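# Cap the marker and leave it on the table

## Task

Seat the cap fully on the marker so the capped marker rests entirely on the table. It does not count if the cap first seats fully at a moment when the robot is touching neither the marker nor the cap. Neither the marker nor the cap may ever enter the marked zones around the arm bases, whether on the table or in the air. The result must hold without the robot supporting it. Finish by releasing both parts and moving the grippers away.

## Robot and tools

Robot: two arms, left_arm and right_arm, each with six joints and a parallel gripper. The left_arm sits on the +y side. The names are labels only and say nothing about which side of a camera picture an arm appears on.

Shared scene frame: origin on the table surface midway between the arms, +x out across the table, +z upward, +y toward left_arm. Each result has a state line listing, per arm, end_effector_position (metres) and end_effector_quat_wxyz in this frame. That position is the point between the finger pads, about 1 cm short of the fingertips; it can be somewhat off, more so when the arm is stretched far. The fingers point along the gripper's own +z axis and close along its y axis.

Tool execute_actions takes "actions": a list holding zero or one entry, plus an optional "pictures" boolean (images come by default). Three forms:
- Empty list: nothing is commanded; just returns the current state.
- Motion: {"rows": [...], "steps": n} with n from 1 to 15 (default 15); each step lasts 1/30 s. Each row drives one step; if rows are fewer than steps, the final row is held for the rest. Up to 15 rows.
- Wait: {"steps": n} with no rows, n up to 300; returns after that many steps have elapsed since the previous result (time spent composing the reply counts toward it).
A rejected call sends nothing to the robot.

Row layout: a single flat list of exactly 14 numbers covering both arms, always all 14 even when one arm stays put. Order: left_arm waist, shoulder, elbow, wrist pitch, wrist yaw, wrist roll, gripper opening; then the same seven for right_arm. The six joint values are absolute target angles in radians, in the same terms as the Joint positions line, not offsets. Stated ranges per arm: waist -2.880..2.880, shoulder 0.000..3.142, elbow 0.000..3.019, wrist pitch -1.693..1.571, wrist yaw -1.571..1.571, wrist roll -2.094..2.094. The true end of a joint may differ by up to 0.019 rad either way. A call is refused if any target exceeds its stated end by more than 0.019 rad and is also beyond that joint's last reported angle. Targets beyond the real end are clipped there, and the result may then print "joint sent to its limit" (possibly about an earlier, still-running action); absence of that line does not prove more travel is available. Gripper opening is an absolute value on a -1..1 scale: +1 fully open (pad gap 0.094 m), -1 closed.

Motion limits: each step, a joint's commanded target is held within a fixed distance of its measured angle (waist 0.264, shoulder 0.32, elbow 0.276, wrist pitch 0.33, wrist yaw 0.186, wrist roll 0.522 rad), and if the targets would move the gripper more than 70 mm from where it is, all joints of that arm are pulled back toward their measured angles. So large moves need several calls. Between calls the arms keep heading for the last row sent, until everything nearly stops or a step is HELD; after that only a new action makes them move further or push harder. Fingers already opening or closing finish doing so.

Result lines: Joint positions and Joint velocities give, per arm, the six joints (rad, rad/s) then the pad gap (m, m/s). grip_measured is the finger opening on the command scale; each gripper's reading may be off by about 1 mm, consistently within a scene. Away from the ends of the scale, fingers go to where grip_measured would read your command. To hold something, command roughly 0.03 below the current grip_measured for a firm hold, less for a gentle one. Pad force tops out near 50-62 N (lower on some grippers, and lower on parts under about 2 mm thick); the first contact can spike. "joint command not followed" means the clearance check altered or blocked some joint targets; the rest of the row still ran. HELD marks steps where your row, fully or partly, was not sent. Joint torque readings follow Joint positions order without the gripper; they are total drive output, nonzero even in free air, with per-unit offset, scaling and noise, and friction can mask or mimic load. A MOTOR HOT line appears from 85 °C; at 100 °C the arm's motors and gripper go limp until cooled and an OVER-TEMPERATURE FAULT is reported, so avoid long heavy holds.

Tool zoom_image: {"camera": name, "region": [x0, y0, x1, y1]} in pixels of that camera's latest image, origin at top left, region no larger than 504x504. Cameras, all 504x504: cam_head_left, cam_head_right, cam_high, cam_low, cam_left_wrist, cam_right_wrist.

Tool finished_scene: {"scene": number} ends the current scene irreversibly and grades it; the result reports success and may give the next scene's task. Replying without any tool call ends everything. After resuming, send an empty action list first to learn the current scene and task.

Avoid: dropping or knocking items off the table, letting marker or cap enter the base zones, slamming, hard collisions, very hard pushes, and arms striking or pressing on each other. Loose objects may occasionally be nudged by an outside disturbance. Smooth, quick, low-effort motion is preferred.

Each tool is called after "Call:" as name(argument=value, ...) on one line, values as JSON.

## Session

Call:
execute_actions(actions=[])

Scene clock: 0.00 s of 5100.00 s.
left_arm: end_effector_position=(+0.2715, -0.0477, +0.3682) grip_measured=+1.000 end_effector_quat_wxyz=(-0.058, -0.099, +0.952, -0.283) | right_arm: end_effector_position=(+0.6203, -0.1014, +0.1110) grip_measured=+1.000 end_effector_quat_wxyz=(-0.031, +0.438, +0.898, -0.033)
Joint positions: left_arm=[-0.738  1.338  1.514 -1.426  0.5   -0.912  0.094] | right_arm=[ 0.432  2.121  1.958 -1.498 -0.003  1.313  0.094]
Joint velocities: left_arm=[-0.005 -0.005 -0.022  0.002  0.037 -0.007  0.   ] | right_arm=[-0.005  0.015  0.002 -0.002 -0.095  0.022  0.   ]
Joint torques (N m, as the arm reports them, + toward a larger angle): no reading
Motor temperatures (°C, as the motors report them): left_arm=[23 22 25 23 21 22] | right_arm=[21 25 26 23 25 25]

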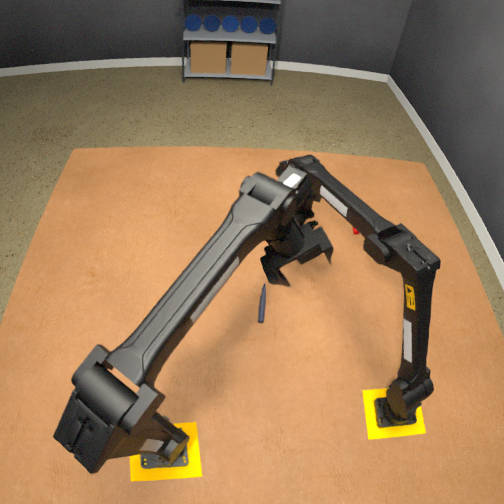

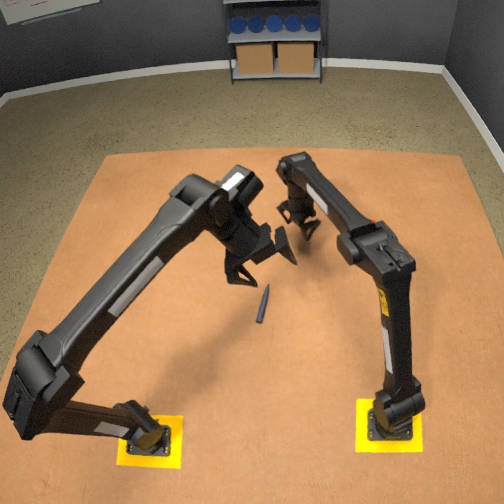

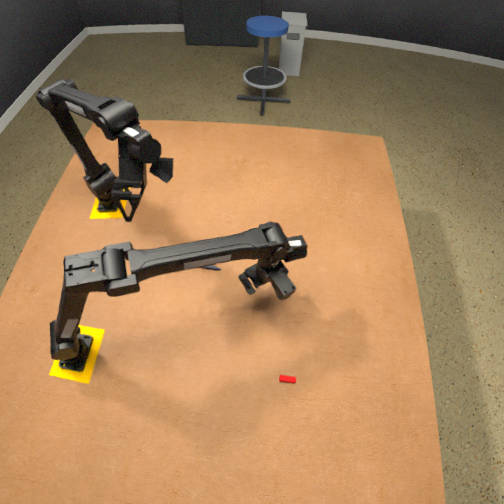

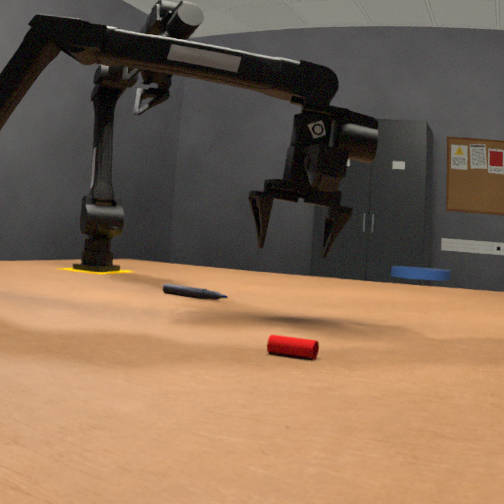

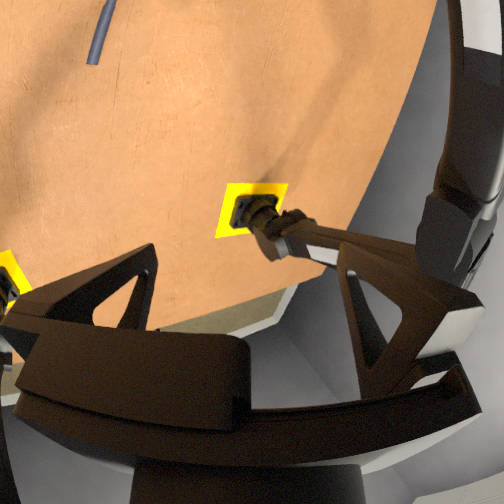

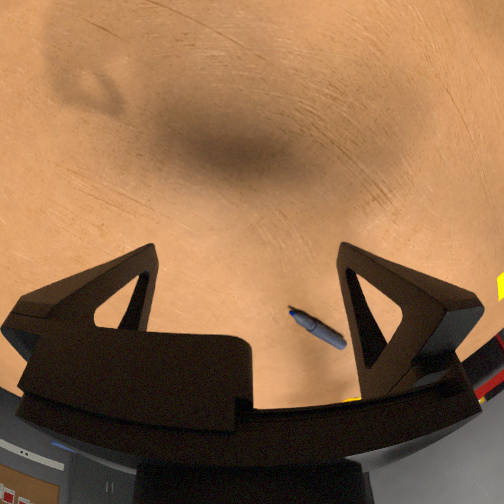

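Call:
zoom_image(camera="cam_low", region=[150,270,340,380])

Call:
zoom_image(camera="cam_high", region=[250,350,330,410])

Region (150, 270, 340, 380) of cam_low's 504x504 image, scaled by 2.653, with more detail than that image has; it fills the top 292 rows of this view, and the rest is white.

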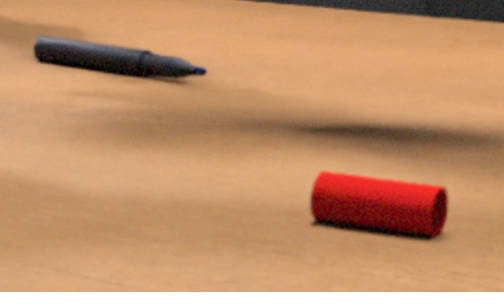

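Region (250, 350, 330, 410) of cam_high's 504x504 image, scaled by 6.300, with more detail than that image has; it fills the top 378 rows of this view, and the rest is white.

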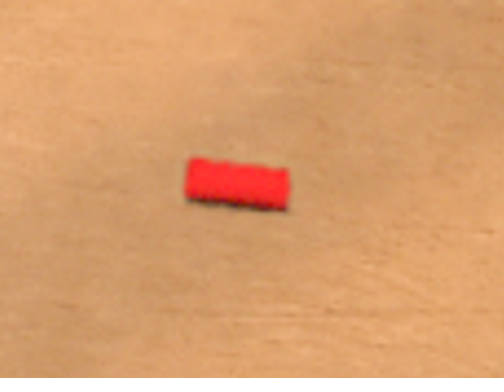

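Call:
execute_actions(actions=[{"rows":[[-0.738,1.338,1.514,-1.426,0.46,-0.89,1,0.41,2.121,1.99,-1.49,0,1.23,1],[-0.738,1.338,1.514,-1.426,0.42,-0.86,1,0.38,2.121,1.99,-1.48,0,1.14,1],[-0.738,1.338,1.514,-1.426,0.38,-0.83,1,0.35,2.121,1.99,-1.47,0,1.05,1],[-0.735,1.36,1.5,-1.41,0.34,-0.80,1,0.32,2.121,1.99,-1.46,0,0.96,1],[-0.733,1.39,1.48,-1.39,0.30,-0.77,1,0.29,2.121,1.99,-1.45,0,0.87,1],[-0.73,1.42,1.46,-1.37,0.26,-0.74,1,0.26,2.121,1.99,-1.44,0,0.78,1],[-0.728,1.45,1.44,-1.34,0.22,-0.71,1,0.23,2.121,1.99,-1.43,0,0.69,1],[-0.725,1.48,1.42,-1.31,0.18,-0.68,1,0.20,2.121,1.99,-1.42,0,0.60,1],[-0.722,1.51,1.40,-1.28,0.14,-0.65,1,0.17,2.121,1.99,-1.41,0,0.51,1],[-0.72,1.54,1.37,-1.25,0.10,-0.62,1,0.14,2.121,1.99,-1.40,0,0.42,1],[-0.717,1.57,1.35,-1.22,0.06,-0.59,1,0.11,2.121,1.99,-1.40,0,0.33,1],[-0.714,1.60,1.33,-1.19,0.03,-0.57,1,0.09,2.121,1.99,-1.40,0,0.24,1],[-0.71,1.63,1.30,-1.17,0.01,-0.55,1,0.07,2.121,1.99,-1.40,0,0.15,1],[-0.707,1.66,1.28,-1.15,0,-0.55,1,0.055,2.121,1.99,-1.40,0,0.07,1],[-0.705,1.68,1.266,-1.135,0,-0.55,1,0.045,2.121,1.99,-1.40,0,0.0,1]]}], pictures=false)

Call:
execute_actions(actions=[{"steps":15}])

Scene clock: 45.17 s of 5100.00 s.
left_arm: end_effector_position=(+0.3511, -0.0088, +0.1852) grip_measured=+1.000 end_effector_quat_wxyz=(+0.040, -0.026, +0.998, -0.049) | right_arm: end_effector_position=(+0.6865, -0.2884, +0.1100) grip_measured=+1.000 end_effector_quat_wxyz=(-0.009, +0.210, +0.978, -0.001)
Joint positions: left_arm=[-0.737  1.561  1.349 -1.235  0.03  -0.674  0.094] | right_arm=[ 0.123  2.121  1.958 -1.425 -0.003  0.518  0.094]
Joint velocities: left_arm=[ 0.034  0.972 -0.608  0.647 -0.315  0.447  0.   ] | right_arm=[-1.021 -0.015 -0.002  0.149  0.037 -2.571  0.   ]
Joint torques (N m, as the arm reports them, + toward a larger angle): left_arm=[  1.5  -12.39   9.27   0.61  -0.04   0.1 ] | right_arm=[ -0.52 -24.07  13.22   0.57   0.27  -0.01]
Motor temperatures (°C, as the motors report them): left_arm=[23 23 29 23 21 22] | right_arm=[21 28 30 23 25 25]
Steps of this call (steps 1 to 90: nothing new was sent; then 41.67 s passed at rest; steps 91 to 105: all 15 steps of this action). Readings (joint positions):
91: left_arm=[-0.738 1.338 1.514 -1.426 0.482 -0.910] | right_arm=[0.431 2.121 1.958 -1.498 -0.003 1.302]
92: left_arm=[-0.738 1.338 1.514 -1.426 0.450 -0.903] | right_arm=[0.429 2.121 1.958 -1.498 -0.003 1.275]
94: left_arm=[-0.738 1.339 1.513 -1.426 0.373 -0.877] | right_arm=[0.414 2.121 1.958 -1.491 -0.003 1.185]
98: left_arm=[-0.738 1.370 1.476 -1.381 0.223 -0.797] | right_arm=[0.337 2.121 1.958 -1.465 -0.003 0.983]
105: the state above

Scene clock: 45.67 s of 5100.00 s.
left_arm: end_effector_position=(+0.3448, +0.0137, +0.0875) grip_measured=+1.000 end_effector_quat_wxyz=(-0.012, +0.018, +1.000, +0.007) | right_arm: end_effector_position=(+0.6918, -0.3402, +0.1100) grip_measured=+1.000 end_effector_quat_wxyz=(-0.004, +0.006, +1.000, -0.001)
Joint positions: left_arm=[-0.716  1.689  1.242 -1.151  0.002 -0.564  0.094] | right_arm=[ 0.044  2.121  1.958 -1.415  0.002  0.029  0.094]
Joint velocities: left_arm=[-0.005 -0.171 -0.027 -0.017  0.022 -0.022  0.   ] | right_arm=[ 0.21  -0.015 -0.027  0.007 -0.007 -0.11   0.   ]
Joint torques (N m, as the arm reports them, + toward a larger angle): left_arm=[  0.36 -13.75  11.21   0.62  -0.11   0.1 ] | right_arm=[  0.2  -23.75  13.72   0.68  -0.03  -0.04]
Motor temperatures (°C, as the motors report them): left_arm=[23 23 29 23 21 22] | right_arm=[21 28 30 23 25 25]
Steps of this call (steps 1 to 15: the robot went on to your last target). Readings (joint positions):
1: left_arm=[-0.735 1.595 1.326 -1.212 0.018 -0.657] | right_arm=[0.090 2.121 1.958 -1.421 -0.002 0.422]
2: left_arm=[-0.733 1.629 1.305 -1.189 0.009 -0.638] | right_arm=[0.059 2.121 1.958 -1.417 -0.001 0.339]
4: left_arm=[-0.726 1.691 1.270 -1.163 0.004 -0.610] | right_arm=[0.010 2.121 1.958 -1.415 0.002 0.221]
8: left_arm=[-0.716 1.741 1.242 -1.156 0.002 -0.580] | right_arm=[-0.018 2.121 1.958 -1.415 0.003 0.098]
15: the state above

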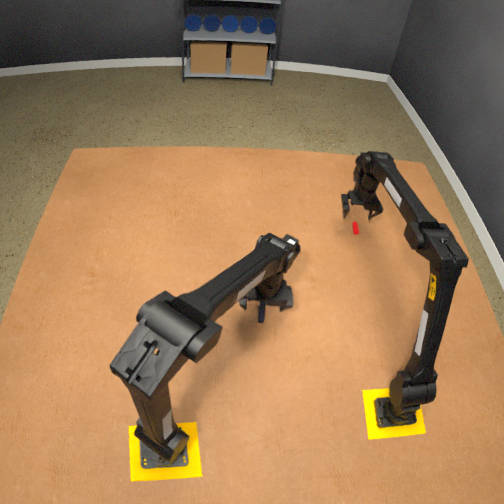

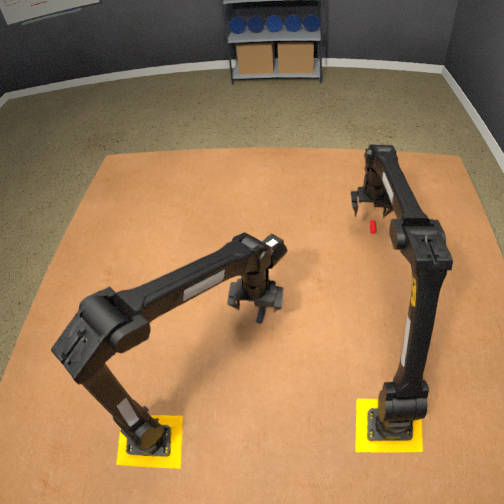

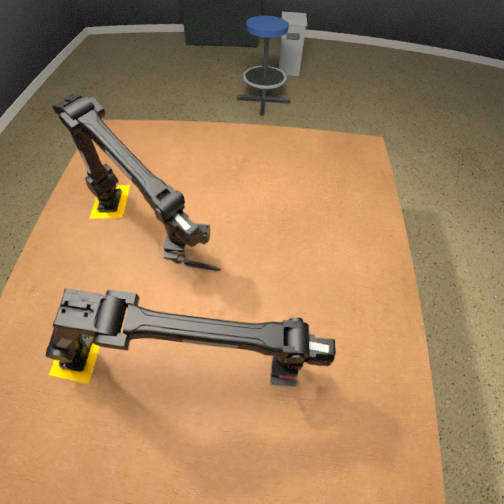

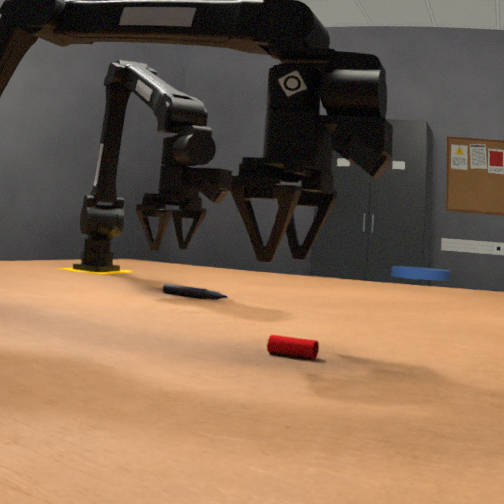

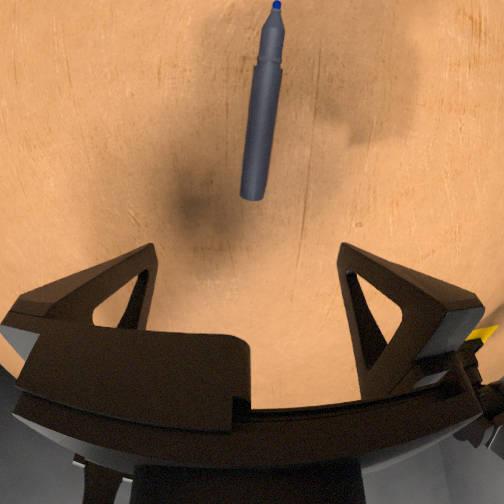

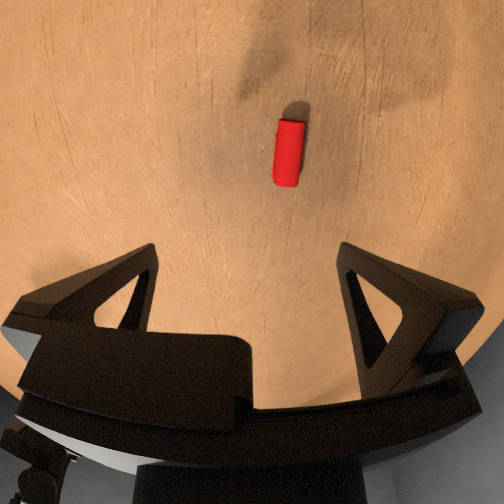

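Call:
execute_actions(actions=[])

Scene clock: 51.43 s of 5100.00 s.
left_arm: end_effector_position=(+0.3450, +0.0135, +0.0906) grip_measured=+1.000 end_effector_quat_wxyz=(-0.009, +0.020, +1.000, +0.005) | right_arm: end_effector_position=(+0.6917, -0.3353, +0.1100) grip_measured=+1.000 end_effector_quat_wxyz=(-0.004, -0.006, +1.000, -0.000)
Joint positions: left_arm=[-0.716  1.682  1.242 -1.151  0.002 -0.56   0.094] | right_arm=[ 0.051  2.121  1.958 -1.415  0.001  0.011  0.094]
Joint velocities: left_arm=[-0.005 -0.005  0.012 -0.012  0.037 -0.007  0.   ] | right_arm=[-0.015 -0.005  0.007  0.012  0.081 -0.007  0.   ]
Joint torques (N m, as the arm reports them, + toward a larger angle): left_arm=[  0.73 -13.95  11.33   0.65  -0.1    0.09] | right_arm=[ -0.03 -23.86  13.79   0.79   0.05  -0.04]
Motor temperatures (°C, as the motors report them): left_arm=[23 23 29 23 21 22] | right_arm=[21 28 31 23 25 25]
Steps of this call (steps 1 to 30: the robot went on to your last target; steps 31 to 90: nothing new was sent; then 2.77 s passed at rest). Readings (joint positions):
1: left_arm=[-0.716 1.685 1.242 -1.151 0.002 -0.564] | right_arm=[0.051 2.121 1.958 -1.415 0.001 0.025]
2: left_arm=[-0.716 1.683 1.242 -1.151 0.002 -0.563] | right_arm=[0.056 2.121 1.958 -1.415 0.001 0.022]
4: left_arm=[-0.716 1.682 1.242 -1.151 0.002 -0.562] | right_arm=[0.060 2.121 1.958 -1.415 0.001 0.018]
8: left_arm=[-0.716 1.682 1.242 -1.151 0.002 -0.561] | right_arm=[0.056 2.121 1.958 -1.415 0.001 0.014]
90: the state above
All arms were judged still, so your last target was given up. Only a new action makes them travel on or press farther. Fingers that are still opening or closing keep moving.

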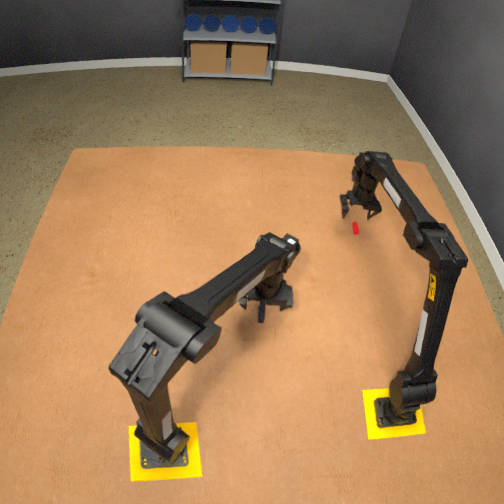

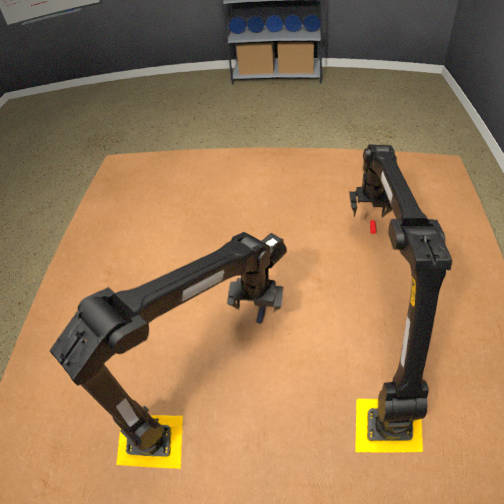

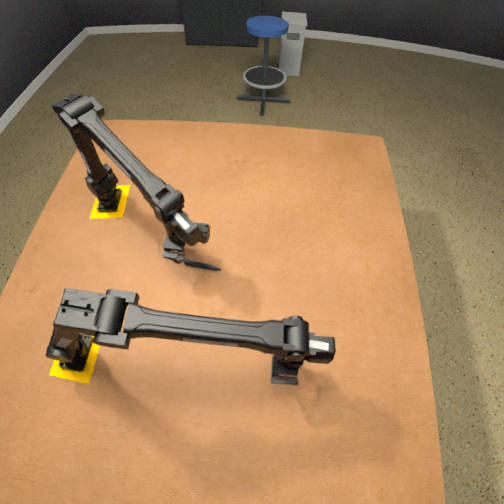

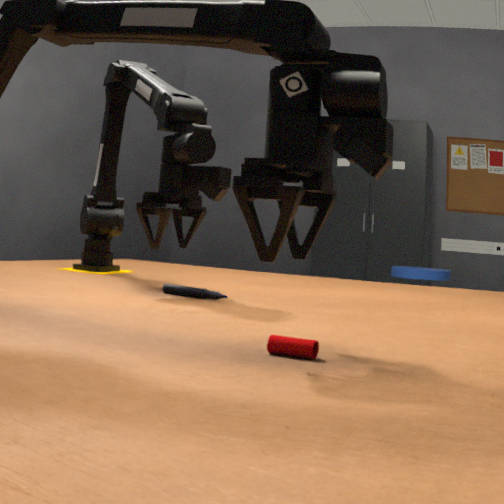

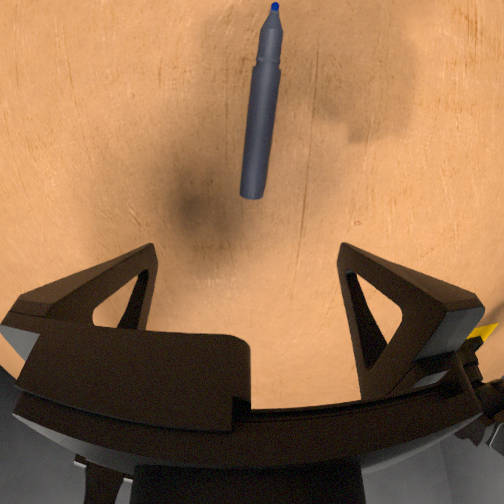

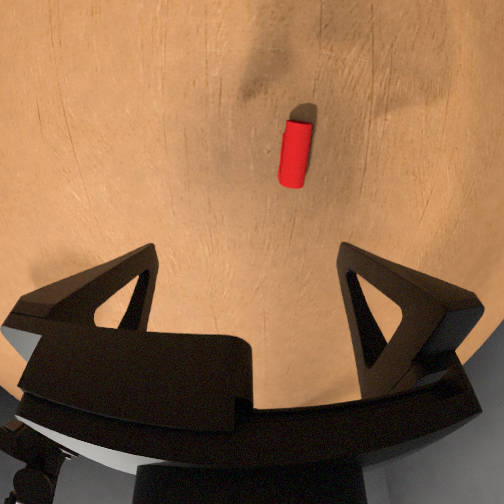

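Call:
execute_actions(actions=[{"rows":[[-0.712,1.686,1.24,-1.13,0,-0.54,0.9,0.045,2.135,1.955,-1.39,0,0.02,1],[-0.708,1.694,1.236,-1.11,0,-0.52,0.8,0.038,2.145,1.952,-1.375,0,0.03,0.95],[-0.704,1.704,1.232,-1.09,0,-0.50,0.7,0.031,2.155,1.949,-1.36,0,0.04,0.9],[-0.70,1.714,1.228,-1.07,0,-0.48,0.6,0.024,2.165,1.946,-1.345,0,0.05,0.85],[-0.697,1.724,1.224,-1.05,0,-0.46,0.5,0.017,2.175,1.943,-1.33,0,0.05,0.8],[-0.695,1.734,1.22,-1.03,0,-0.44,0.4,0.01,2.185,1.94,-1.315,0,0.05,0.7],[-0.695,1.744,1.216,-1.01,0,-0.43,0.3,0.003,2.195,1.937,-1.30,0,0.05,0.6],[-0.695,1.754,1.212,-0.99,0,-0.43,0.2,-0.003,2.205,1.934,-1.285,0,0.05,0.5],[-0.695,1.763,1.208,-0.975,0,-0.43,0.1,-0.006,2.214,1.931,-1.27,0,0.05,0.4],[-0.695,1.771,1.204,-0.96,0,-0.43,0,-0.006,2.222,1.928,-1.26,0,0.05,0.3],[-0.695,1.778,1.2,-0.95,0,-0.43,0,-0.006,2.229,1.926,-1.25,0,0.05,0.2],[-0.695,1.785,1.196,-0.94,0,-0.43,0,-0.006,2.236,1.925,-1.243,0,0.05,0.1],[-0.695,1.791,1.193,-0.933,0,-0.43,0,-0.006,2.242,1.925,-1.238,0,0.05,0],[-0.695,1.796,1.191,-0.928,0,-0.43,0,-0.006,2.247,1.925,-1.238,0,0.05,0],[-0.695,1.80,1.191,-0.928,0,-0.43,0,-0.006,2.251,1.925,-1.238,0,0.05,0]]}], pictures=false)

Call:
execute_actions(actions=[{"steps":20}])

Scene clock: 84.00 s of 5100.00 s.
left_arm: end_effector_position=(+0.3629, +0.0054, +0.0228) grip_measured=+0.003 end_effector_quat_wxyz=(+0.007, +0.072, +0.997, -0.005) | right_arm: end_effector_position=(+0.7157, -0.3768, +0.0432) grip_measured=+0.005 end_effector_quat_wxyz=(+0.016, +0.038, +0.999, -0.000)
Joint positions: left_arm=[-0.709  1.795  1.194 -0.953  0.002 -0.449  0.047] | right_arm=[-0.011  2.209  1.929 -1.259  0.001  0.037  0.047]
Joint velocities: left_arm=[-0.024  0.239 -0.11   0.11  -0.007  0.066 -0.001] | right_arm=[-0.103  0.337 -0.09   0.085  0.081  0.007 -0.005]
Joint torques (N m, as the arm reports them, + toward a larger angle): left_arm=[  1.09 -15.48   8.77   0.68  -0.07   0.09] | right_arm=[  1.77 -23.56  10.22   0.48   0.02   0.12]
Motor temperatures (°C, as the motors report them): left_arm=[23 23 28 23 21 22] | right_arm=[21 28 31 23 25 25]
Steps of this call (steps 1 to 90: nothing new was sent; then 29.07 s passed at rest; steps 91 to 105: all 15 steps of this action). Readings (joint positions):
91: left_arm=[-0.716 1.682 1.242 -1.150 0.002 -0.559] | right_arm=[0.051 2.121 1.958 -1.414 0.001 0.011]
92: left_arm=[-0.716 1.682 1.241 -1.145 0.002 -0.554] | right_arm=[0.051 2.121 1.957 -1.409 0.001 0.012]
94: left_arm=[-0.716 1.685 1.238 -1.119 0.002 -0.535] | right_arm=[0.049 2.121 1.954 -1.388 0.001 0.019]
98: left_arm=[-0.713 1.715 1.227 -1.043 0.002 -0.485] | right_arm=[0.033 2.136 1.948 -1.331 0.001 0.031]
105: the state above

Scene clock: 84.67 s of 5100.00 s.
left_arm: end_effector_position=(+0.3604, +0.0071, +0.0130) grip_measured=+0.003 end_effector_quat_wxyz=(+0.000, +0.076, +0.997, -0.001) | right_arm: end_effector_position=(+0.7107, -0.3766, +0.0195) grip_measured=+0.002 end_effector_quat_wxyz=(-0.001, +0.038, +0.999, -0.001)
Joint positions: left_arm=[-0.709  1.811  1.186 -0.945  0.002 -0.44   0.047] | right_arm=[-0.01   2.24   1.92  -1.253  0.002  0.039  0.047]
Joint velocities: left_arm=[-0.005 -0.024  0.012 -0.032  0.066 -0.051 -0.001] | right_arm=[ 0.005  0.005 -0.012 -0.027 -0.007 -0.081  0.001]
Joint torques (N m, as the arm reports them, + toward a larger angle): left_arm=[  1.08 -15.56   8.62   0.71  -0.08   0.09] | right_arm=[  1.49 -24.59  10.57   0.67   0.     0.21]
Motor temperatures (°C, as the motors report them): left_arm=[23 23 28 23 21 22] | right_arm=[21 28 31 23 25 25]
Steps of this call (steps 1 to 20: the robot went on to your last target). Readings (joint positions):
1: left_arm=[-0.709 1.802 1.191 -0.950 0.002 -0.448] | right_arm=[-0.013 2.220 1.927 -1.257 0.001 0.038]
2: left_arm=[-0.709 1.807 1.188 -0.949 0.002 -0.446] | right_arm=[-0.014 2.228 1.924 -1.256 0.001 0.038]
4: left_arm=[-0.709 1.811 1.186 -0.947 0.002 -0.444] | right_arm=[-0.014 2.240 1.920 -1.256 0.002 0.039]
8: left_arm=[-0.709 1.811 1.186 -0.945 0.002 -0.442] | right_arm=[-0.010 2.240 1.920 -1.253 0.002 0.039]
20: the state above

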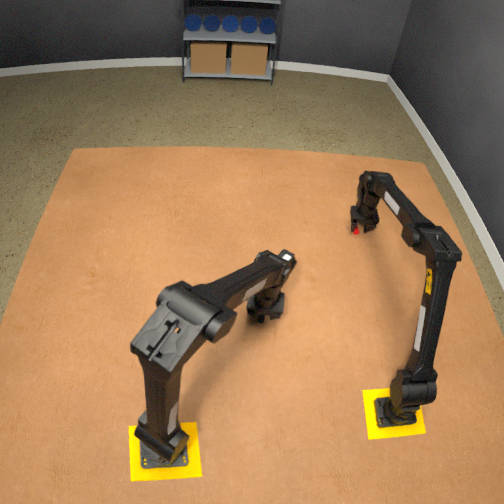

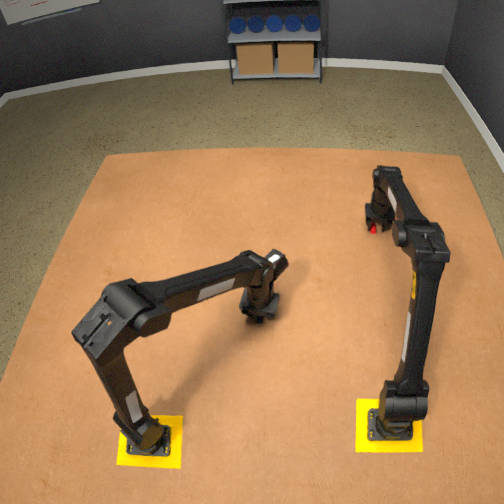

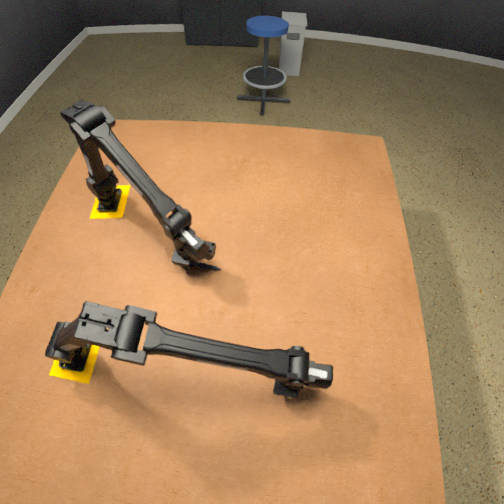

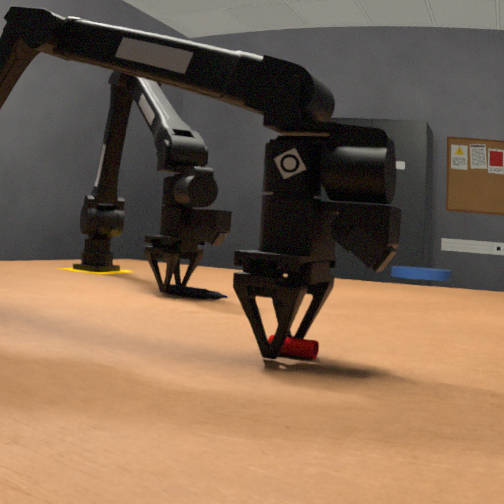

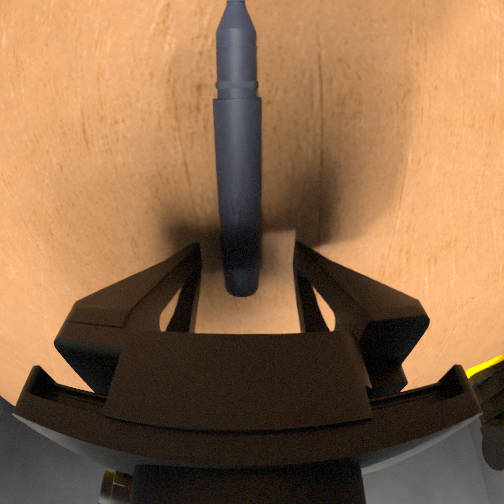

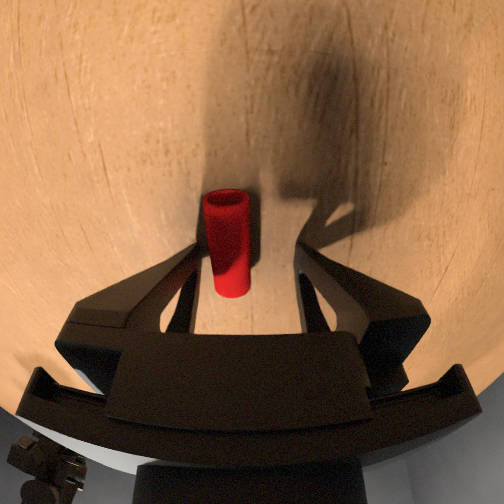

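Call:
execute_actions(actions=[{"rows":[[-0.692,1.80,1.191,-0.928,0,-0.44,-0.05,-0.002,2.251,1.925,-1.238,0,0.04,0],[-0.690,1.80,1.191,-0.928,0,-0.45,-0.1,0.002,2.251,1.925,-1.238,0,0.03,-0.03],[-0.690,1.80,1.191,-0.928,0,-0.45,-0.17,0.006,2.251,1.925,-1.238,0,0.02,-0.08],[-0.690,1.80,1.191,-0.928,0,-0.45,-0.24,0.008,2.251,1.925,-1.238,0,0.02,-0.14],[-0.690,1.80,1.191,-0.928,0,-0.45,-0.31,0.008,2.251,1.925,-1.238,0,0.02,-0.2],[-0.690,1.80,1.191,-0.928,0,-0.45,-0.38,0.008,2.251,1.925,-1.238,0,0.02,-0.27],[-0.690,1.80,1.191,-0.928,0,-0.45,-0.45,0.008,2.251,1.925,-1.238,0,0.02,-0.34],[-0.690,1.80,1.191,-0.928,0,-0.45,-0.51,0.008,2.251,1.925,-1.238,0,0.02,-0.41],[-0.690,1.80,1.191,-0.928,0,-0.45,-0.56,0.008,2.251,1.925,-1.238,0,0.02,-0.48],[-0.690,1.80,1.191,-0.928,0,-0.45,-0.60,0.008,2.251,1.925,-1.238,0,0.02,-0.54],[-0.690,1.80,1.191,-0.928,0,-0.45,-0.64,0.008,2.251,1.925,-1.238,0,0.02,-0.59],[-0.690,1.80,1.191,-0.928,0,-0.45,-0.67,0.008,2.251,1.925,-1.238,0,0.02,-0.63],[-0.690,1.80,1.191,-0.928,0,-0.45,-0.67,0.008,2.251,1.925,-1.238,0,0.02,-0.67]]}], pictures=false)

Call:
execute_actions(actions=[{"rows":[[-0.690,1.80,1.191,-0.928,0,-0.37,-0.67,0.008,2.245,1.925,-1.238,0,-0.04,-0.67],[-0.690,1.80,1.191,-0.928,0,-0.26,-0.67,0.008,2.245,1.925,-1.238,0,-0.12,-0.67],[-0.690,1.80,1.191,-0.928,0,-0.15,-0.67,0.008,2.245,1.925,-1.238,0,-0.2,-0.67],[-0.690,1.80,1.191,-0.928,0,-0.04,-0.67,0.008,2.245,1.925,-1.238,0,-0.28,-0.67],[-0.690,1.80,1.191,-0.928,0,0.07,-0.67,0.008,2.245,1.925,-1.238,0,-0.36,-0.67],[-0.690,1.80,1.191,-0.928,0,0.18,-0.67,0.008,2.245,1.925,-1.238,0,-0.44,-0.67],[-0.690,1.80,1.191,-0.928,0,0.29,-0.67,0.008,2.245,1.925,-1.238,0,-0.52,-0.67],[-0.690,1.80,1.191,-0.928,0,0.40,-0.67,0.008,2.245,1.925,-1.238,0,-0.6,-0.67],[-0.690,1.80,1.191,-0.928,0,0.51,-0.67,0.008,2.245,1.925,-1.238,0,-0.68,-0.67],[-0.690,1.80,1.191,-0.928,0,0.62,-0.67,0.008,2.245,1.925,-1.238,0,-0.76,-0.67],[-0.690,1.80,1.191,-0.928,0,0.73,-0.67,0.008,2.245,1.925,-1.238,0,-0.84,-0.67],[-0.690,1.80,1.191,-0.928,0,0.84,-0.67,0.008,2.245,1.925,-1.238,0,-0.92,-0.67],[-0.690,1.80,1.191,-0.928,0,0.95,-0.67,0.008,2.245,1.925,-1.238,0,-1.0,-0.67],[-0.690,1.80,1.191,-0.928,0,1.06,-0.67,0.008,2.245,1.925,-1.238,0,-1.08,-0.67],[-0.690,1.80,1.191,-0.928,0,1.17,-0.67,0.008,2.245,1.925,-1.238,0,-1.17,-0.67]]}], pictures=false)

Call:
execute_actions(actions=[{"steps":25}])

Scene clock: 113.13 s of 5100.00 s.
left_arm: end_effector_position=(+0.3616, +0.0089, +0.0130) grip_measured=-0.639 end_effector_quat_wxyz=(+0.000, +0.074, +0.997, -0.001) | right_arm: end_effector_position=(+0.7110, -0.3679, +0.0195) grip_measured=-0.630 end_effector_quat_wxyz=(-0.001, +0.028, +1.000, -0.001)
Joint positions: left_arm=[-0.705  1.811  1.186 -0.945  0.002 -0.44   0.017] | right_arm=[ 0.003  2.24   1.92  -1.253  0.002  0.032  0.017]
Joint velocities: left_arm=[ 0.005 -0.005 -0.002  0.012 -0.022  0.007 -0.001] | right_arm=[-0.005  0.005 -0.002  0.002 -0.051 -0.066 -0.   ]
Joint torques (N m, as the arm reports them, + toward a larger angle): left_arm=[  1.04 -15.86   8.61   0.76  -0.08  -0.14] | right_arm=[  1.36 -24.53  10.64   0.48  -0.02   0.  ]
Motor temperatures (°C, as the motors report them): left_arm=[23 24 27 23 21 22] | right_arm=[21 28 30 23 25 25]
Steps of this call (steps 1 to 15: the robot went on to your last target; steps 16 to 90: nothing new was sent; then 24.97 s passed at rest; steps 91 to 105: all 15 steps of this action). Readings (joint positions):
91: left_arm=[-0.709 1.811 1.186 -0.945 0.002 -0.440] | right_arm=[-0.010 2.240 1.920 -1.253 0.002 0.039]
92: left_arm=[-0.709 1.811 1.186 -0.945 0.002 -0.440] | right_arm=[-0.010 2.240 1.920 -1.253 0.002 0.039]
94: left_arm=[-0.708 1.811 1.186 -0.945 0.002 -0.440] | right_arm=[-0.009 2.240 1.920 -1.253 0.002 0.037]
98: left_arm=[-0.705 1.811 1.186 -0.945 0.002 -0.440] | right_arm=[-0.004 2.240 1.920 -1.253 0.002 0.033]
105: the state above

Scene clock: 113.63 s of 5100.00 s.
left_arm: end_effector_position=(+0.3616, +0.0090, +0.0130) grip_measured=-0.639 end_effector_quat_wxyz=(+0.001, +0.601, +0.799, -0.001) | right_arm: end_effector_position=(+0.7110, -0.3679, +0.0195) grip_measured=-0.630 end_effector_quat_wxyz=(-0.001, -0.392, +0.920, -0.000)
Joint positions: left_arm=[-0.705  1.811  1.186 -0.945  0.001  0.7    0.017] | right_arm=[ 0.003  2.24   1.92  -1.253  0.002 -0.83   0.017]
Joint velocities: left_arm=[-0.015  0.005  0.027  0.002  0.022  2.718 -0.   ] | right_arm=[-0.024 -0.015 -0.002  0.002  0.007 -2.234  0.   ]
Joint torques (N m, as the arm reports them, + toward a larger angle): left_arm=[  1.26 -15.93   8.55   0.76   0.05   0.05] | right_arm=[  1.27 -24.44  10.46   0.41  -0.08   0.02]
Motor temperatures (°C, as the motors report them): left_arm=[23 24 27 23 21 22] | right_arm=[21 28 30 23 25 25]
Steps of this call (steps 1 to 15: all 15 steps of this action). Readings (joint positions):
1: left_arm=[-0.705 1.811 1.186 -0.945 0.002 -0.431] | right_arm=[0.003 2.240 1.920 -1.253 0.002 0.022]
2: left_arm=[-0.705 1.811 1.186 -0.945 0.002 -0.403] | right_arm=[0.003 2.240 1.920 -1.253 0.002 -0.001]
4: left_arm=[-0.705 1.811 1.186 -0.945 0.002 -0.301] | right_arm=[0.003 2.240 1.920 -1.253 0.002 -0.080]
8: left_arm=[-0.705 1.811 1.186 -0.945 0.002 0.016] | right_arm=[0.003 2.240 1.920 -1.253 0.002 -0.314]
15: the state above

Scene clock: 114.47 s of 5100.00 s.
left_arm: end_effector_position=(+0.3616, +0.0090, +0.0130) grip_measured=-0.639 end_effector_quat_wxyz=(+0.001, +0.766, +0.643, -0.000) | right_arm: end_effector_position=(+0.7110, -0.3679, +0.0195) grip_measured=-0.630 end_effector_quat_wxyz=(-0.001, -0.537, +0.844, -0.000)
Joint positions: left_arm=[-0.705  1.811  1.186 -0.945  0.001  1.158  0.017] | right_arm=[ 0.003  2.24   1.92  -1.253  0.002 -1.158  0.017]
Joint velocities: left_arm=[ 0.005  0.005 -0.007  0.012 -0.007  0.037  0.   ] | right_arm=[-0.015 -0.005 -0.007 -0.002  0.066 -0.066  0.001]
Joint torques (N m, as the arm reports them, + toward a larger angle): left_arm=[  1.13 -15.79   8.56   0.7    0.07   0.1 ] | right_arm=[  1.22 -24.93  10.55   0.47  -0.11  -0.04]
Motor temperatures (°C, as the motors report them): left_arm=[23 24 27 23 21 22] | right_arm=[21 28 30 23 25 25]
Steps of this call (steps 1 to 25: the robot went on to your last target). Readings (joint positions):
1: left_arm=[-0.705 1.811 1.186 -0.945 0.001 0.791] | right_arm=[0.003 2.240 1.920 -1.253 0.002 -0.896]
2: left_arm=[-0.705 1.811 1.186 -0.945 0.001 0.865] | right_arm=[0.003 2.240 1.920 -1.253 0.002 -0.949]
4: left_arm=[-0.705 1.811 1.186 -0.945 0.001 0.972] | right_arm=[0.003 2.240 1.920 -1.253 0.002 -1.025]
8: left_arm=[-0.705 1.811 1.186 -0.945 0.001 1.083] | right_arm=[0.003 2.240 1.920 -1.253 0.002 -1.104]
25: the state above

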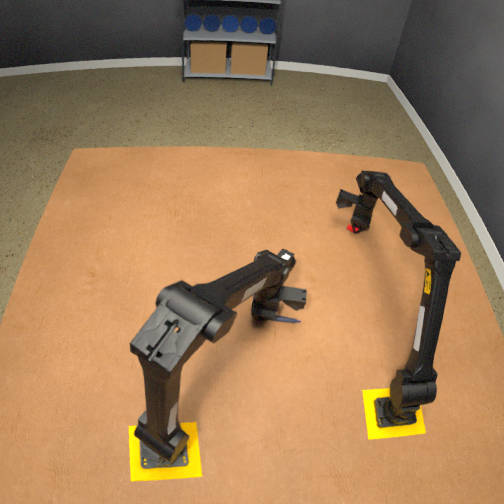

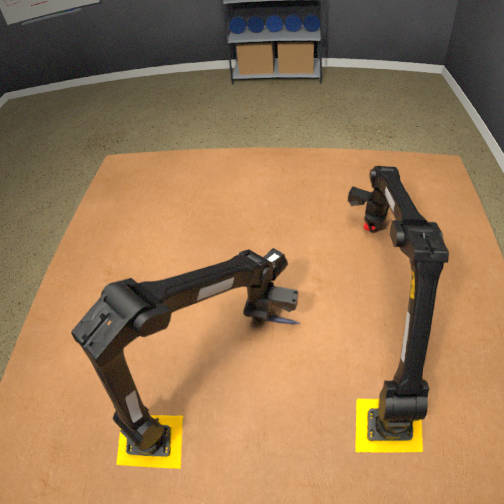

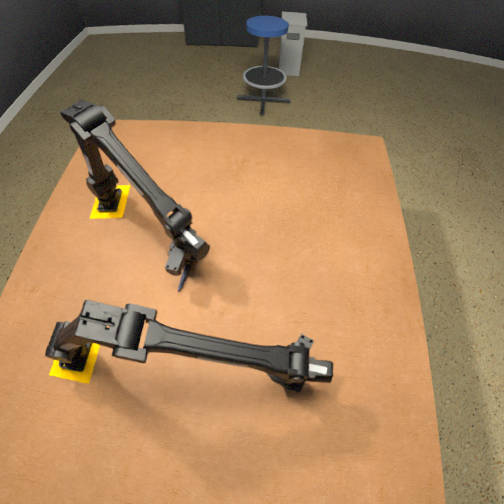

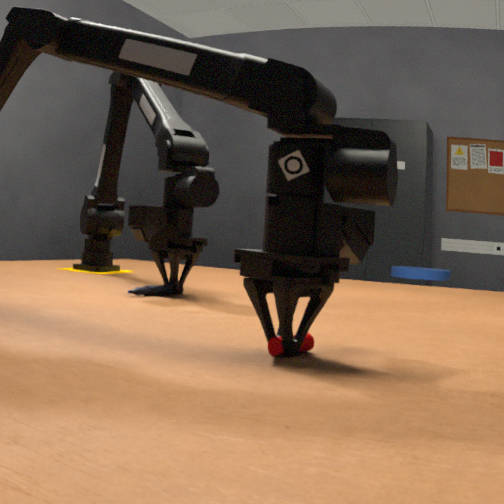

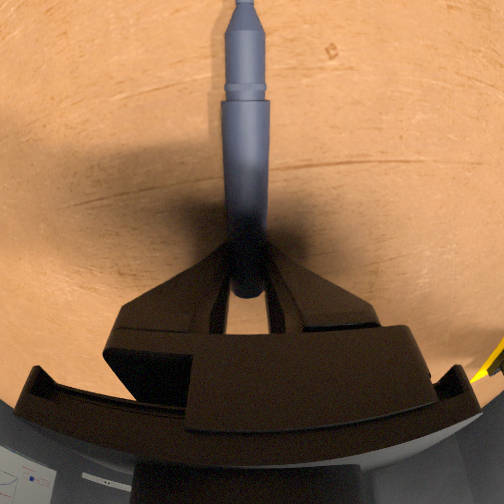

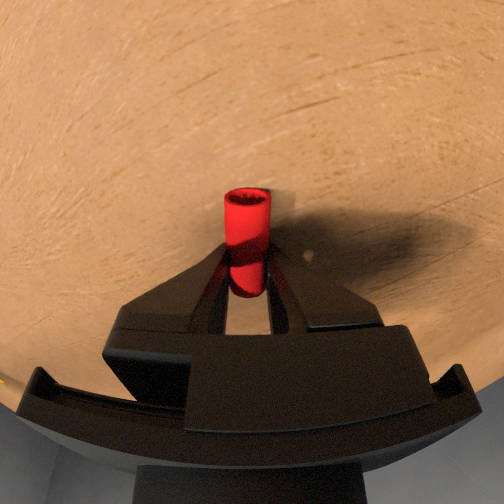

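Call:
execute_actions(actions=[{"rows":[[-0.690,1.80,1.191,-0.928,0,1.17,-0.55,0.008,2.245,1.925,-1.238,0,-1.17,-0.5],[-0.690,1.795,1.191,-0.928,0,1.17,-0.4,0.008,2.245,1.925,-1.238,0,-1.17,-0.3],[-0.690,1.785,1.191,-0.928,0,1.17,-0.25,0.008,2.245,1.925,-1.238,0,-1.17,-0.1],[-0.690,1.775,1.191,-0.928,0,1.17,-0.1,0.008,2.245,1.925,-1.238,0,-1.17,0.1],[-0.690,1.765,1.191,-0.928,0,1.17,0,0.008,2.245,1.925,-1.238,0,-1.17,0.3],[-0.690,1.755,1.191,-0.928,0,1.17,0,0.008,2.245,1.925,-1.238,0,-1.17,0.5],[-0.690,1.745,1.191,-0.928,0,1.17,0,0.008,2.245,1.925,-1.238,0,-1.17,0.7],[-0.690,1.735,1.191,-0.928,0,1.17,0,0.008,2.245,1.925,-1.238,0,-1.17,0.9],[-0.690,1.725,1.191,-0.928,0,1.17,0,0.008,2.245,1.925,-1.238,0,-1.17,1],[-0.690,1.72,1.191,-0.928,0,1.17,0,0.008,2.245,1.925,-1.238,0,-1.17,1],[-0.690,1.72,1.191,-0.928,0,1.17,0,0.008,2.245,1.925,-1.238,0,-1.17,1],[-0.690,1.72,1.191,-0.928,0,1.1,0,0.008,2.245,1.925,-1.238,0,-1.1,1],[-0.690,1.72,1.191,-0.928,0,1.0,0,0.008,2.245,1.925,-1.238,0,-1.0,1],[-0.690,1.72,1.191,-0.928,0,0.85,0,0.008,2.245,1.925,-1.238,0,-0.85,1],[-0.690,1.72,1.191,-0.928,0,-1.992,0,0.008,2.245,1.925,-1.238,0,1.992,1]]}], pictures=false)

Call:
execute_actions(actions=[{"steps":38}], pictures=false)

Call:
execute_actions(actions=[{"rows":[[-0.690,1.728,1.191,-0.928,0,-1.992,0,0.008,2.245,1.925,-1.238,0,1.992,0.95],[-0.690,1.736,1.191,-0.928,0,-1.992,0,0.008,2.245,1.925,-1.238,0,1.992,0.9],[-0.690,1.744,1.191,-0.928,0,-1.992,0,0.008,2.245,1.925,-1.238,0,1.992,0.8],[-0.690,1.752,1.191,-0.928,0,-1.992,0,0.008,2.245,1.925,-1.238,0,1.992,0.7],[-0.690,1.76,1.191,-0.928,0,-1.992,0,0.008,2.245,1.925,-1.238,0,1.992,0.6],[-0.690,1.767,1.191,-0.928,0,-1.992,0,0.008,2.245,1.925,-1.238,0,1.992,0.5],[-0.690,1.774,1.191,-0.928,0,-1.992,0,0.008,2.245,1.925,-1.238,0,1.992,0.4],[-0.690,1.78,1.191,-0.928,0,-1.992,0,0.008,2.245,1.925,-1.238,0,1.992,0.3],[-0.690,1.785,1.191,-0.928,0,-1.992,0,0.008,2.245,1.925,-1.238,0,1.992,0.2],[-0.690,1.79,1.191,-0.928,0,-1.992,0,0.008,2.245,1.925,-1.238,0,1.992,0.1],[-0.690,1.794,1.191,-0.928,0,-1.992,0,0.008,2.245,1.925,-1.238,0,1.992,0],[-0.690,1.798,1.191,-0.928,0,-1.992,0,0.008,2.245,1.925,-1.238,0,1.992,-0.1],[-0.690,1.801,1.191,-0.928,0,-1.992,0,0.008,2.245,1.925,-1.238,0,1.992,-0.2],[-0.690,1.803,1.191,-0.928,0,-1.992,0,0.008,2.245,1.925,-1.238,0,1.992,-0.2]]}], pictures=false)

Call:
execute_actions(actions=[{"steps":12}])

Scene clock: 148.40 s of 5100.00 s.
left_arm: end_effector_position=(+0.3689, +0.0041, +0.0558) grip_measured=-0.003 end_effector_quat_wxyz=(+0.045, +0.708, +0.704, +0.009) | right_arm: end_effector_position=(+0.7110, -0.3679, +0.0195) grip_measured=+1.000 end_effector_quat_wxyz=(-0.001, -0.464, +0.886, -0.000)
Joint positions: left_arm=[-0.705  1.72   1.186 -0.945  0.001  0.988  0.047] | right_arm=[ 0.003  2.24   1.92  -1.253  0.002 -0.989  0.094]
Joint velocities: left_arm=[ 0.005 -0.083  0.002 -0.002 -0.066 -2.806 -0.   ] | right_arm=[ 0.015 -0.005  0.002  0.017 -0.037  2.835  0.   ]
Joint torques (N m, as the arm reports them, + toward a larger angle): left_arm=[  1.19 -13.54   9.25   0.91   0.07  -0.07] | right_arm=[  1.68 -24.99  10.59   0.5   -0.07   0.08]
Motor temperatures (°C, as the motors report them): left_arm=[23 24 27 23 21 22] | right_arm=[21 29 30 23 25 25]
Steps of this call (steps 1 to 30: the robot went on to your last target; steps 31 to 90: nothing new was sent; then 30.43 s passed at rest; steps 91 to 105: all 15 steps of this action). Readings (joint positions):
91: left_arm=[-0.705 1.811 1.186 -0.945 0.001 1.159] | right_arm=[0.003 2.240 1.920 -1.253 0.002 -1.159]
92: left_arm=[-0.705 1.811 1.186 -0.945 0.001 1.160] | right_arm=[0.003 2.240 1.920 -1.253 0.002 -1.159]
94: left_arm=[-0.705 1.809 1.186 -0.945 0.001 1.160] | right_arm=[0.003 2.240 1.920 -1.253 0.002 -1.159]
98: left_arm=[-0.705 1.786 1.186 -0.945 0.001 1.160] | right_arm=[0.003 2.240 1.920 -1.253 0.002 -1.159]
105: the state above

Scene clock: 149.67 s of 5100.00 s.
left_arm: end_effector_position=(+0.3690, +0.0041, +0.0563) grip_measured=-0.002 end_effector_quat_wxyz=(+0.013, -0.631, +0.774, -0.045) | right_arm: end_effector_position=(+0.7110, -0.3679, +0.0195) grip_measured=+1.000 end_effector_quat_wxyz=(+0.000, +0.836, +0.549, -0.001)
Joint positions: left_arm=[-0.705  1.719  1.186 -0.945  0.001 -1.956  0.047] | right_arm=[ 0.003  2.24   1.92  -1.253  0.002  1.954  0.094]
Joint velocities: left_arm=[-0.015  0.005 -0.007 -0.012  0.051 -0.183 -0.   ] | right_arm=[-0.005 -0.005 -0.007 -0.002 -0.051  0.154  0.   ]
Joint torques (N m, as the arm reports them, + toward a larger angle): left_arm=[  1.09 -13.78   9.17   0.81  -0.11  -0.13] | right_arm=[  0.67 -25.38  10.35   0.57   0.08   0.15]
Motor temperatures (°C, as the motors report them): left_arm=[23 24 27 23 21 22] | right_arm=[21 29 30 23 25 25]
Steps of this call (steps 1 to 38: the robot went on to your last target). Readings (joint positions):
1: left_arm=[-0.705 1.719 1.186 -0.945 0.001 0.889] | right_arm=[0.003 2.240 1.920 -1.253 0.002 -0.889]
2: left_arm=[-0.705 1.719 1.186 -0.945 0.001 0.790] | right_arm=[0.003 2.240 1.920 -1.253 0.002 -0.790]
4: left_arm=[-0.705 1.719 1.186 -0.945 0.001 0.591] | right_arm=[0.003 2.240 1.920 -1.253 0.002 -0.592]
8: left_arm=[-0.705 1.719 1.186 -0.945 0.001 0.194] | right_arm=[0.003 2.240 1.920 -1.253 0.002 -0.196]
38: the state above

Scene clock: 150.17 s of 5100.00 s.
left_arm: end_effector_position=(+0.3623, +0.0086, +0.0162) grip_measured=-0.002 end_effector_quat_wxyz=(+0.001, -0.641, +0.767, -0.004) | right_arm: end_effector_position=(+0.7110, -0.3679, +0.0195) grip_measured=-0.195 end_effector_quat_wxyz=(+0.000, +0.843, +0.538, -0.001)
Joint positions: left_arm=[-0.705  1.804  1.186 -0.945  0.001 -1.981  0.047] | right_arm=[ 0.003  2.24   1.92  -1.253  0.002  1.98   0.038]
Joint velocities: left_arm=[-0.015  0.083  0.002 -0.002 -0.051 -0.037  0.002] | right_arm=[-0.005 -0.005 -0.002 -0.012  0.037 -0.037 -0.005]
Joint torques (N m, as the arm reports them, + toward a larger angle): left_arm=[  1.12 -14.98   8.52   0.64  -0.11  -0.14] | right_arm=[  2.26 -24.93  10.47   0.57   0.08   0.12]
Motor temperatures (°C, as the motors report them): left_arm=[23 24 27 23 21 22] | right_arm=[21 29 30 23 25 25]
Steps of this call (steps 1 to 15: all 15 steps of this action). Readings (joint positions):
1: left_arm=[-0.705 1.719 1.186 -0.945 0.001 -1.961] | right_arm=[0.003 2.240 1.920 -1.253 0.002 1.960]
2: left_arm=[-0.705 1.720 1.186 -0.945 0.001 -1.965] | right_arm=[0.003 2.240 1.920 -1.253 0.002 1.964]
4: left_arm=[-0.705 1.725 1.186 -0.945 0.001 -1.971] | right_arm=[0.003 2.240 1.920 -1.253 0.002 1.970]
8: left_arm=[-0.705 1.753 1.186 -0.945 0.001 -1.977] | right_arm=[0.003 2.240 1.920 -1.253 0.002 1.976]
15: the state above

Scene clock: 150.57 s of 5100.00 s.
left_arm: end_effector_position=(+0.3621, +0.0087, +0.0150) grip_measured=-0.002 end_effector_quat_wxyz=(+0.000, -0.642, +0.767, -0.003) | right_arm: end_effector_position=(+0.7110, -0.3679, +0.0195) grip_measured=-0.197 end_effector_quat_wxyz=(+0.000, +0.843, +0.538, -0.001)
Joint positions: left_arm=[-0.705  1.807  1.186 -0.944  0.001 -1.981  0.047] | right_arm=[ 0.003  2.24   1.92  -1.253  0.002  1.981  0.038]
Joint velocities: left_arm=[-0.005  0.015  0.002  0.017  0.081 -0.037 -0.   ] | right_arm=[ 0.005  0.005  0.002 -0.007 -0.037  0.081 -0.001]
Joint torques (N m, as the arm reports them, + toward a larger angle): left_arm=[  1.05 -15.03   8.55   0.62  -0.11  -0.14] | right_arm=[  1.02 -24.87  10.17   0.46   0.09   0.16]
Motor temperatures (°C, as the motors report them): left_arm=[23 24 27 23 21 22] | right_arm=[21 29 30 23 25 25]
Steps of this call (steps 1 to 12: the robot went on to your last target). Readings (joint positions):
1: left_arm=[-0.705 1.806 1.186 -0.945 0.001 -1.981] | right_arm=[0.003 2.240 1.920 -1.253 0.002 1.980]
2: left_arm=[-0.705 1.807 1.186 -0.945 0.001 -1.981] | right_arm=[0.003 2.240 1.920 -1.253 0.002 1.980]
4: left_arm=[-0.705 1.807 1.186 -0.945 0.001 -1.981] | right_arm=[0.003 2.240 1.920 -1.253 0.002 1.980]
8: left_arm=[-0.705 1.807 1.186 -0.944 0.001 -1.981] | right_arm=[0.003 2.240 1.920 -1.253 0.002 1.981]
12: the state above

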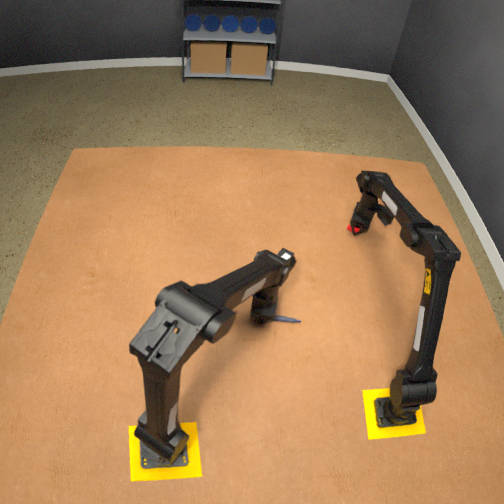

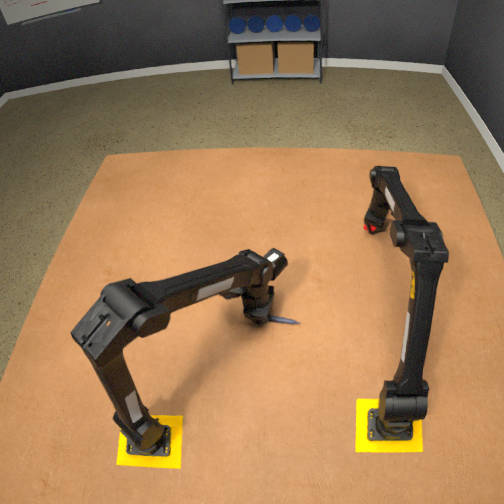

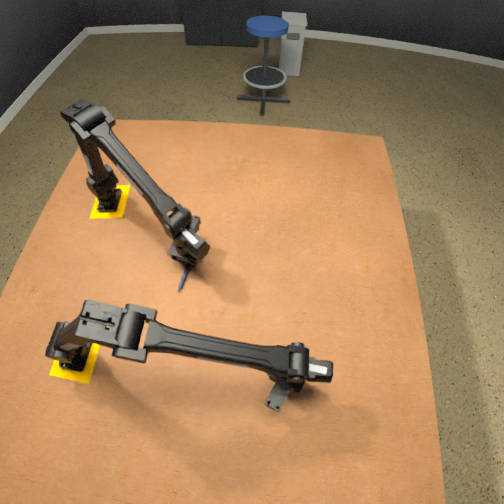

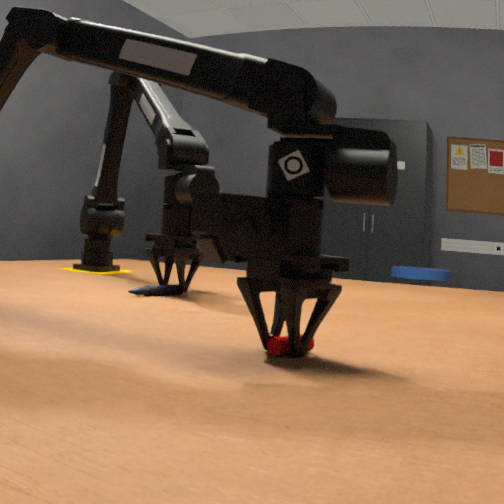

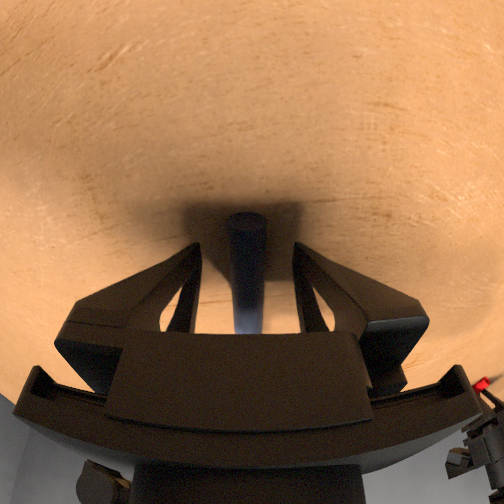

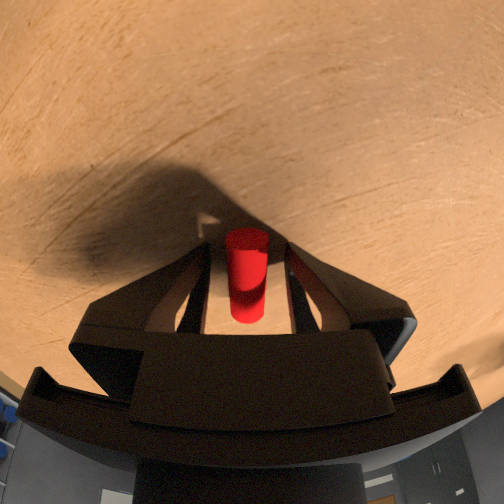

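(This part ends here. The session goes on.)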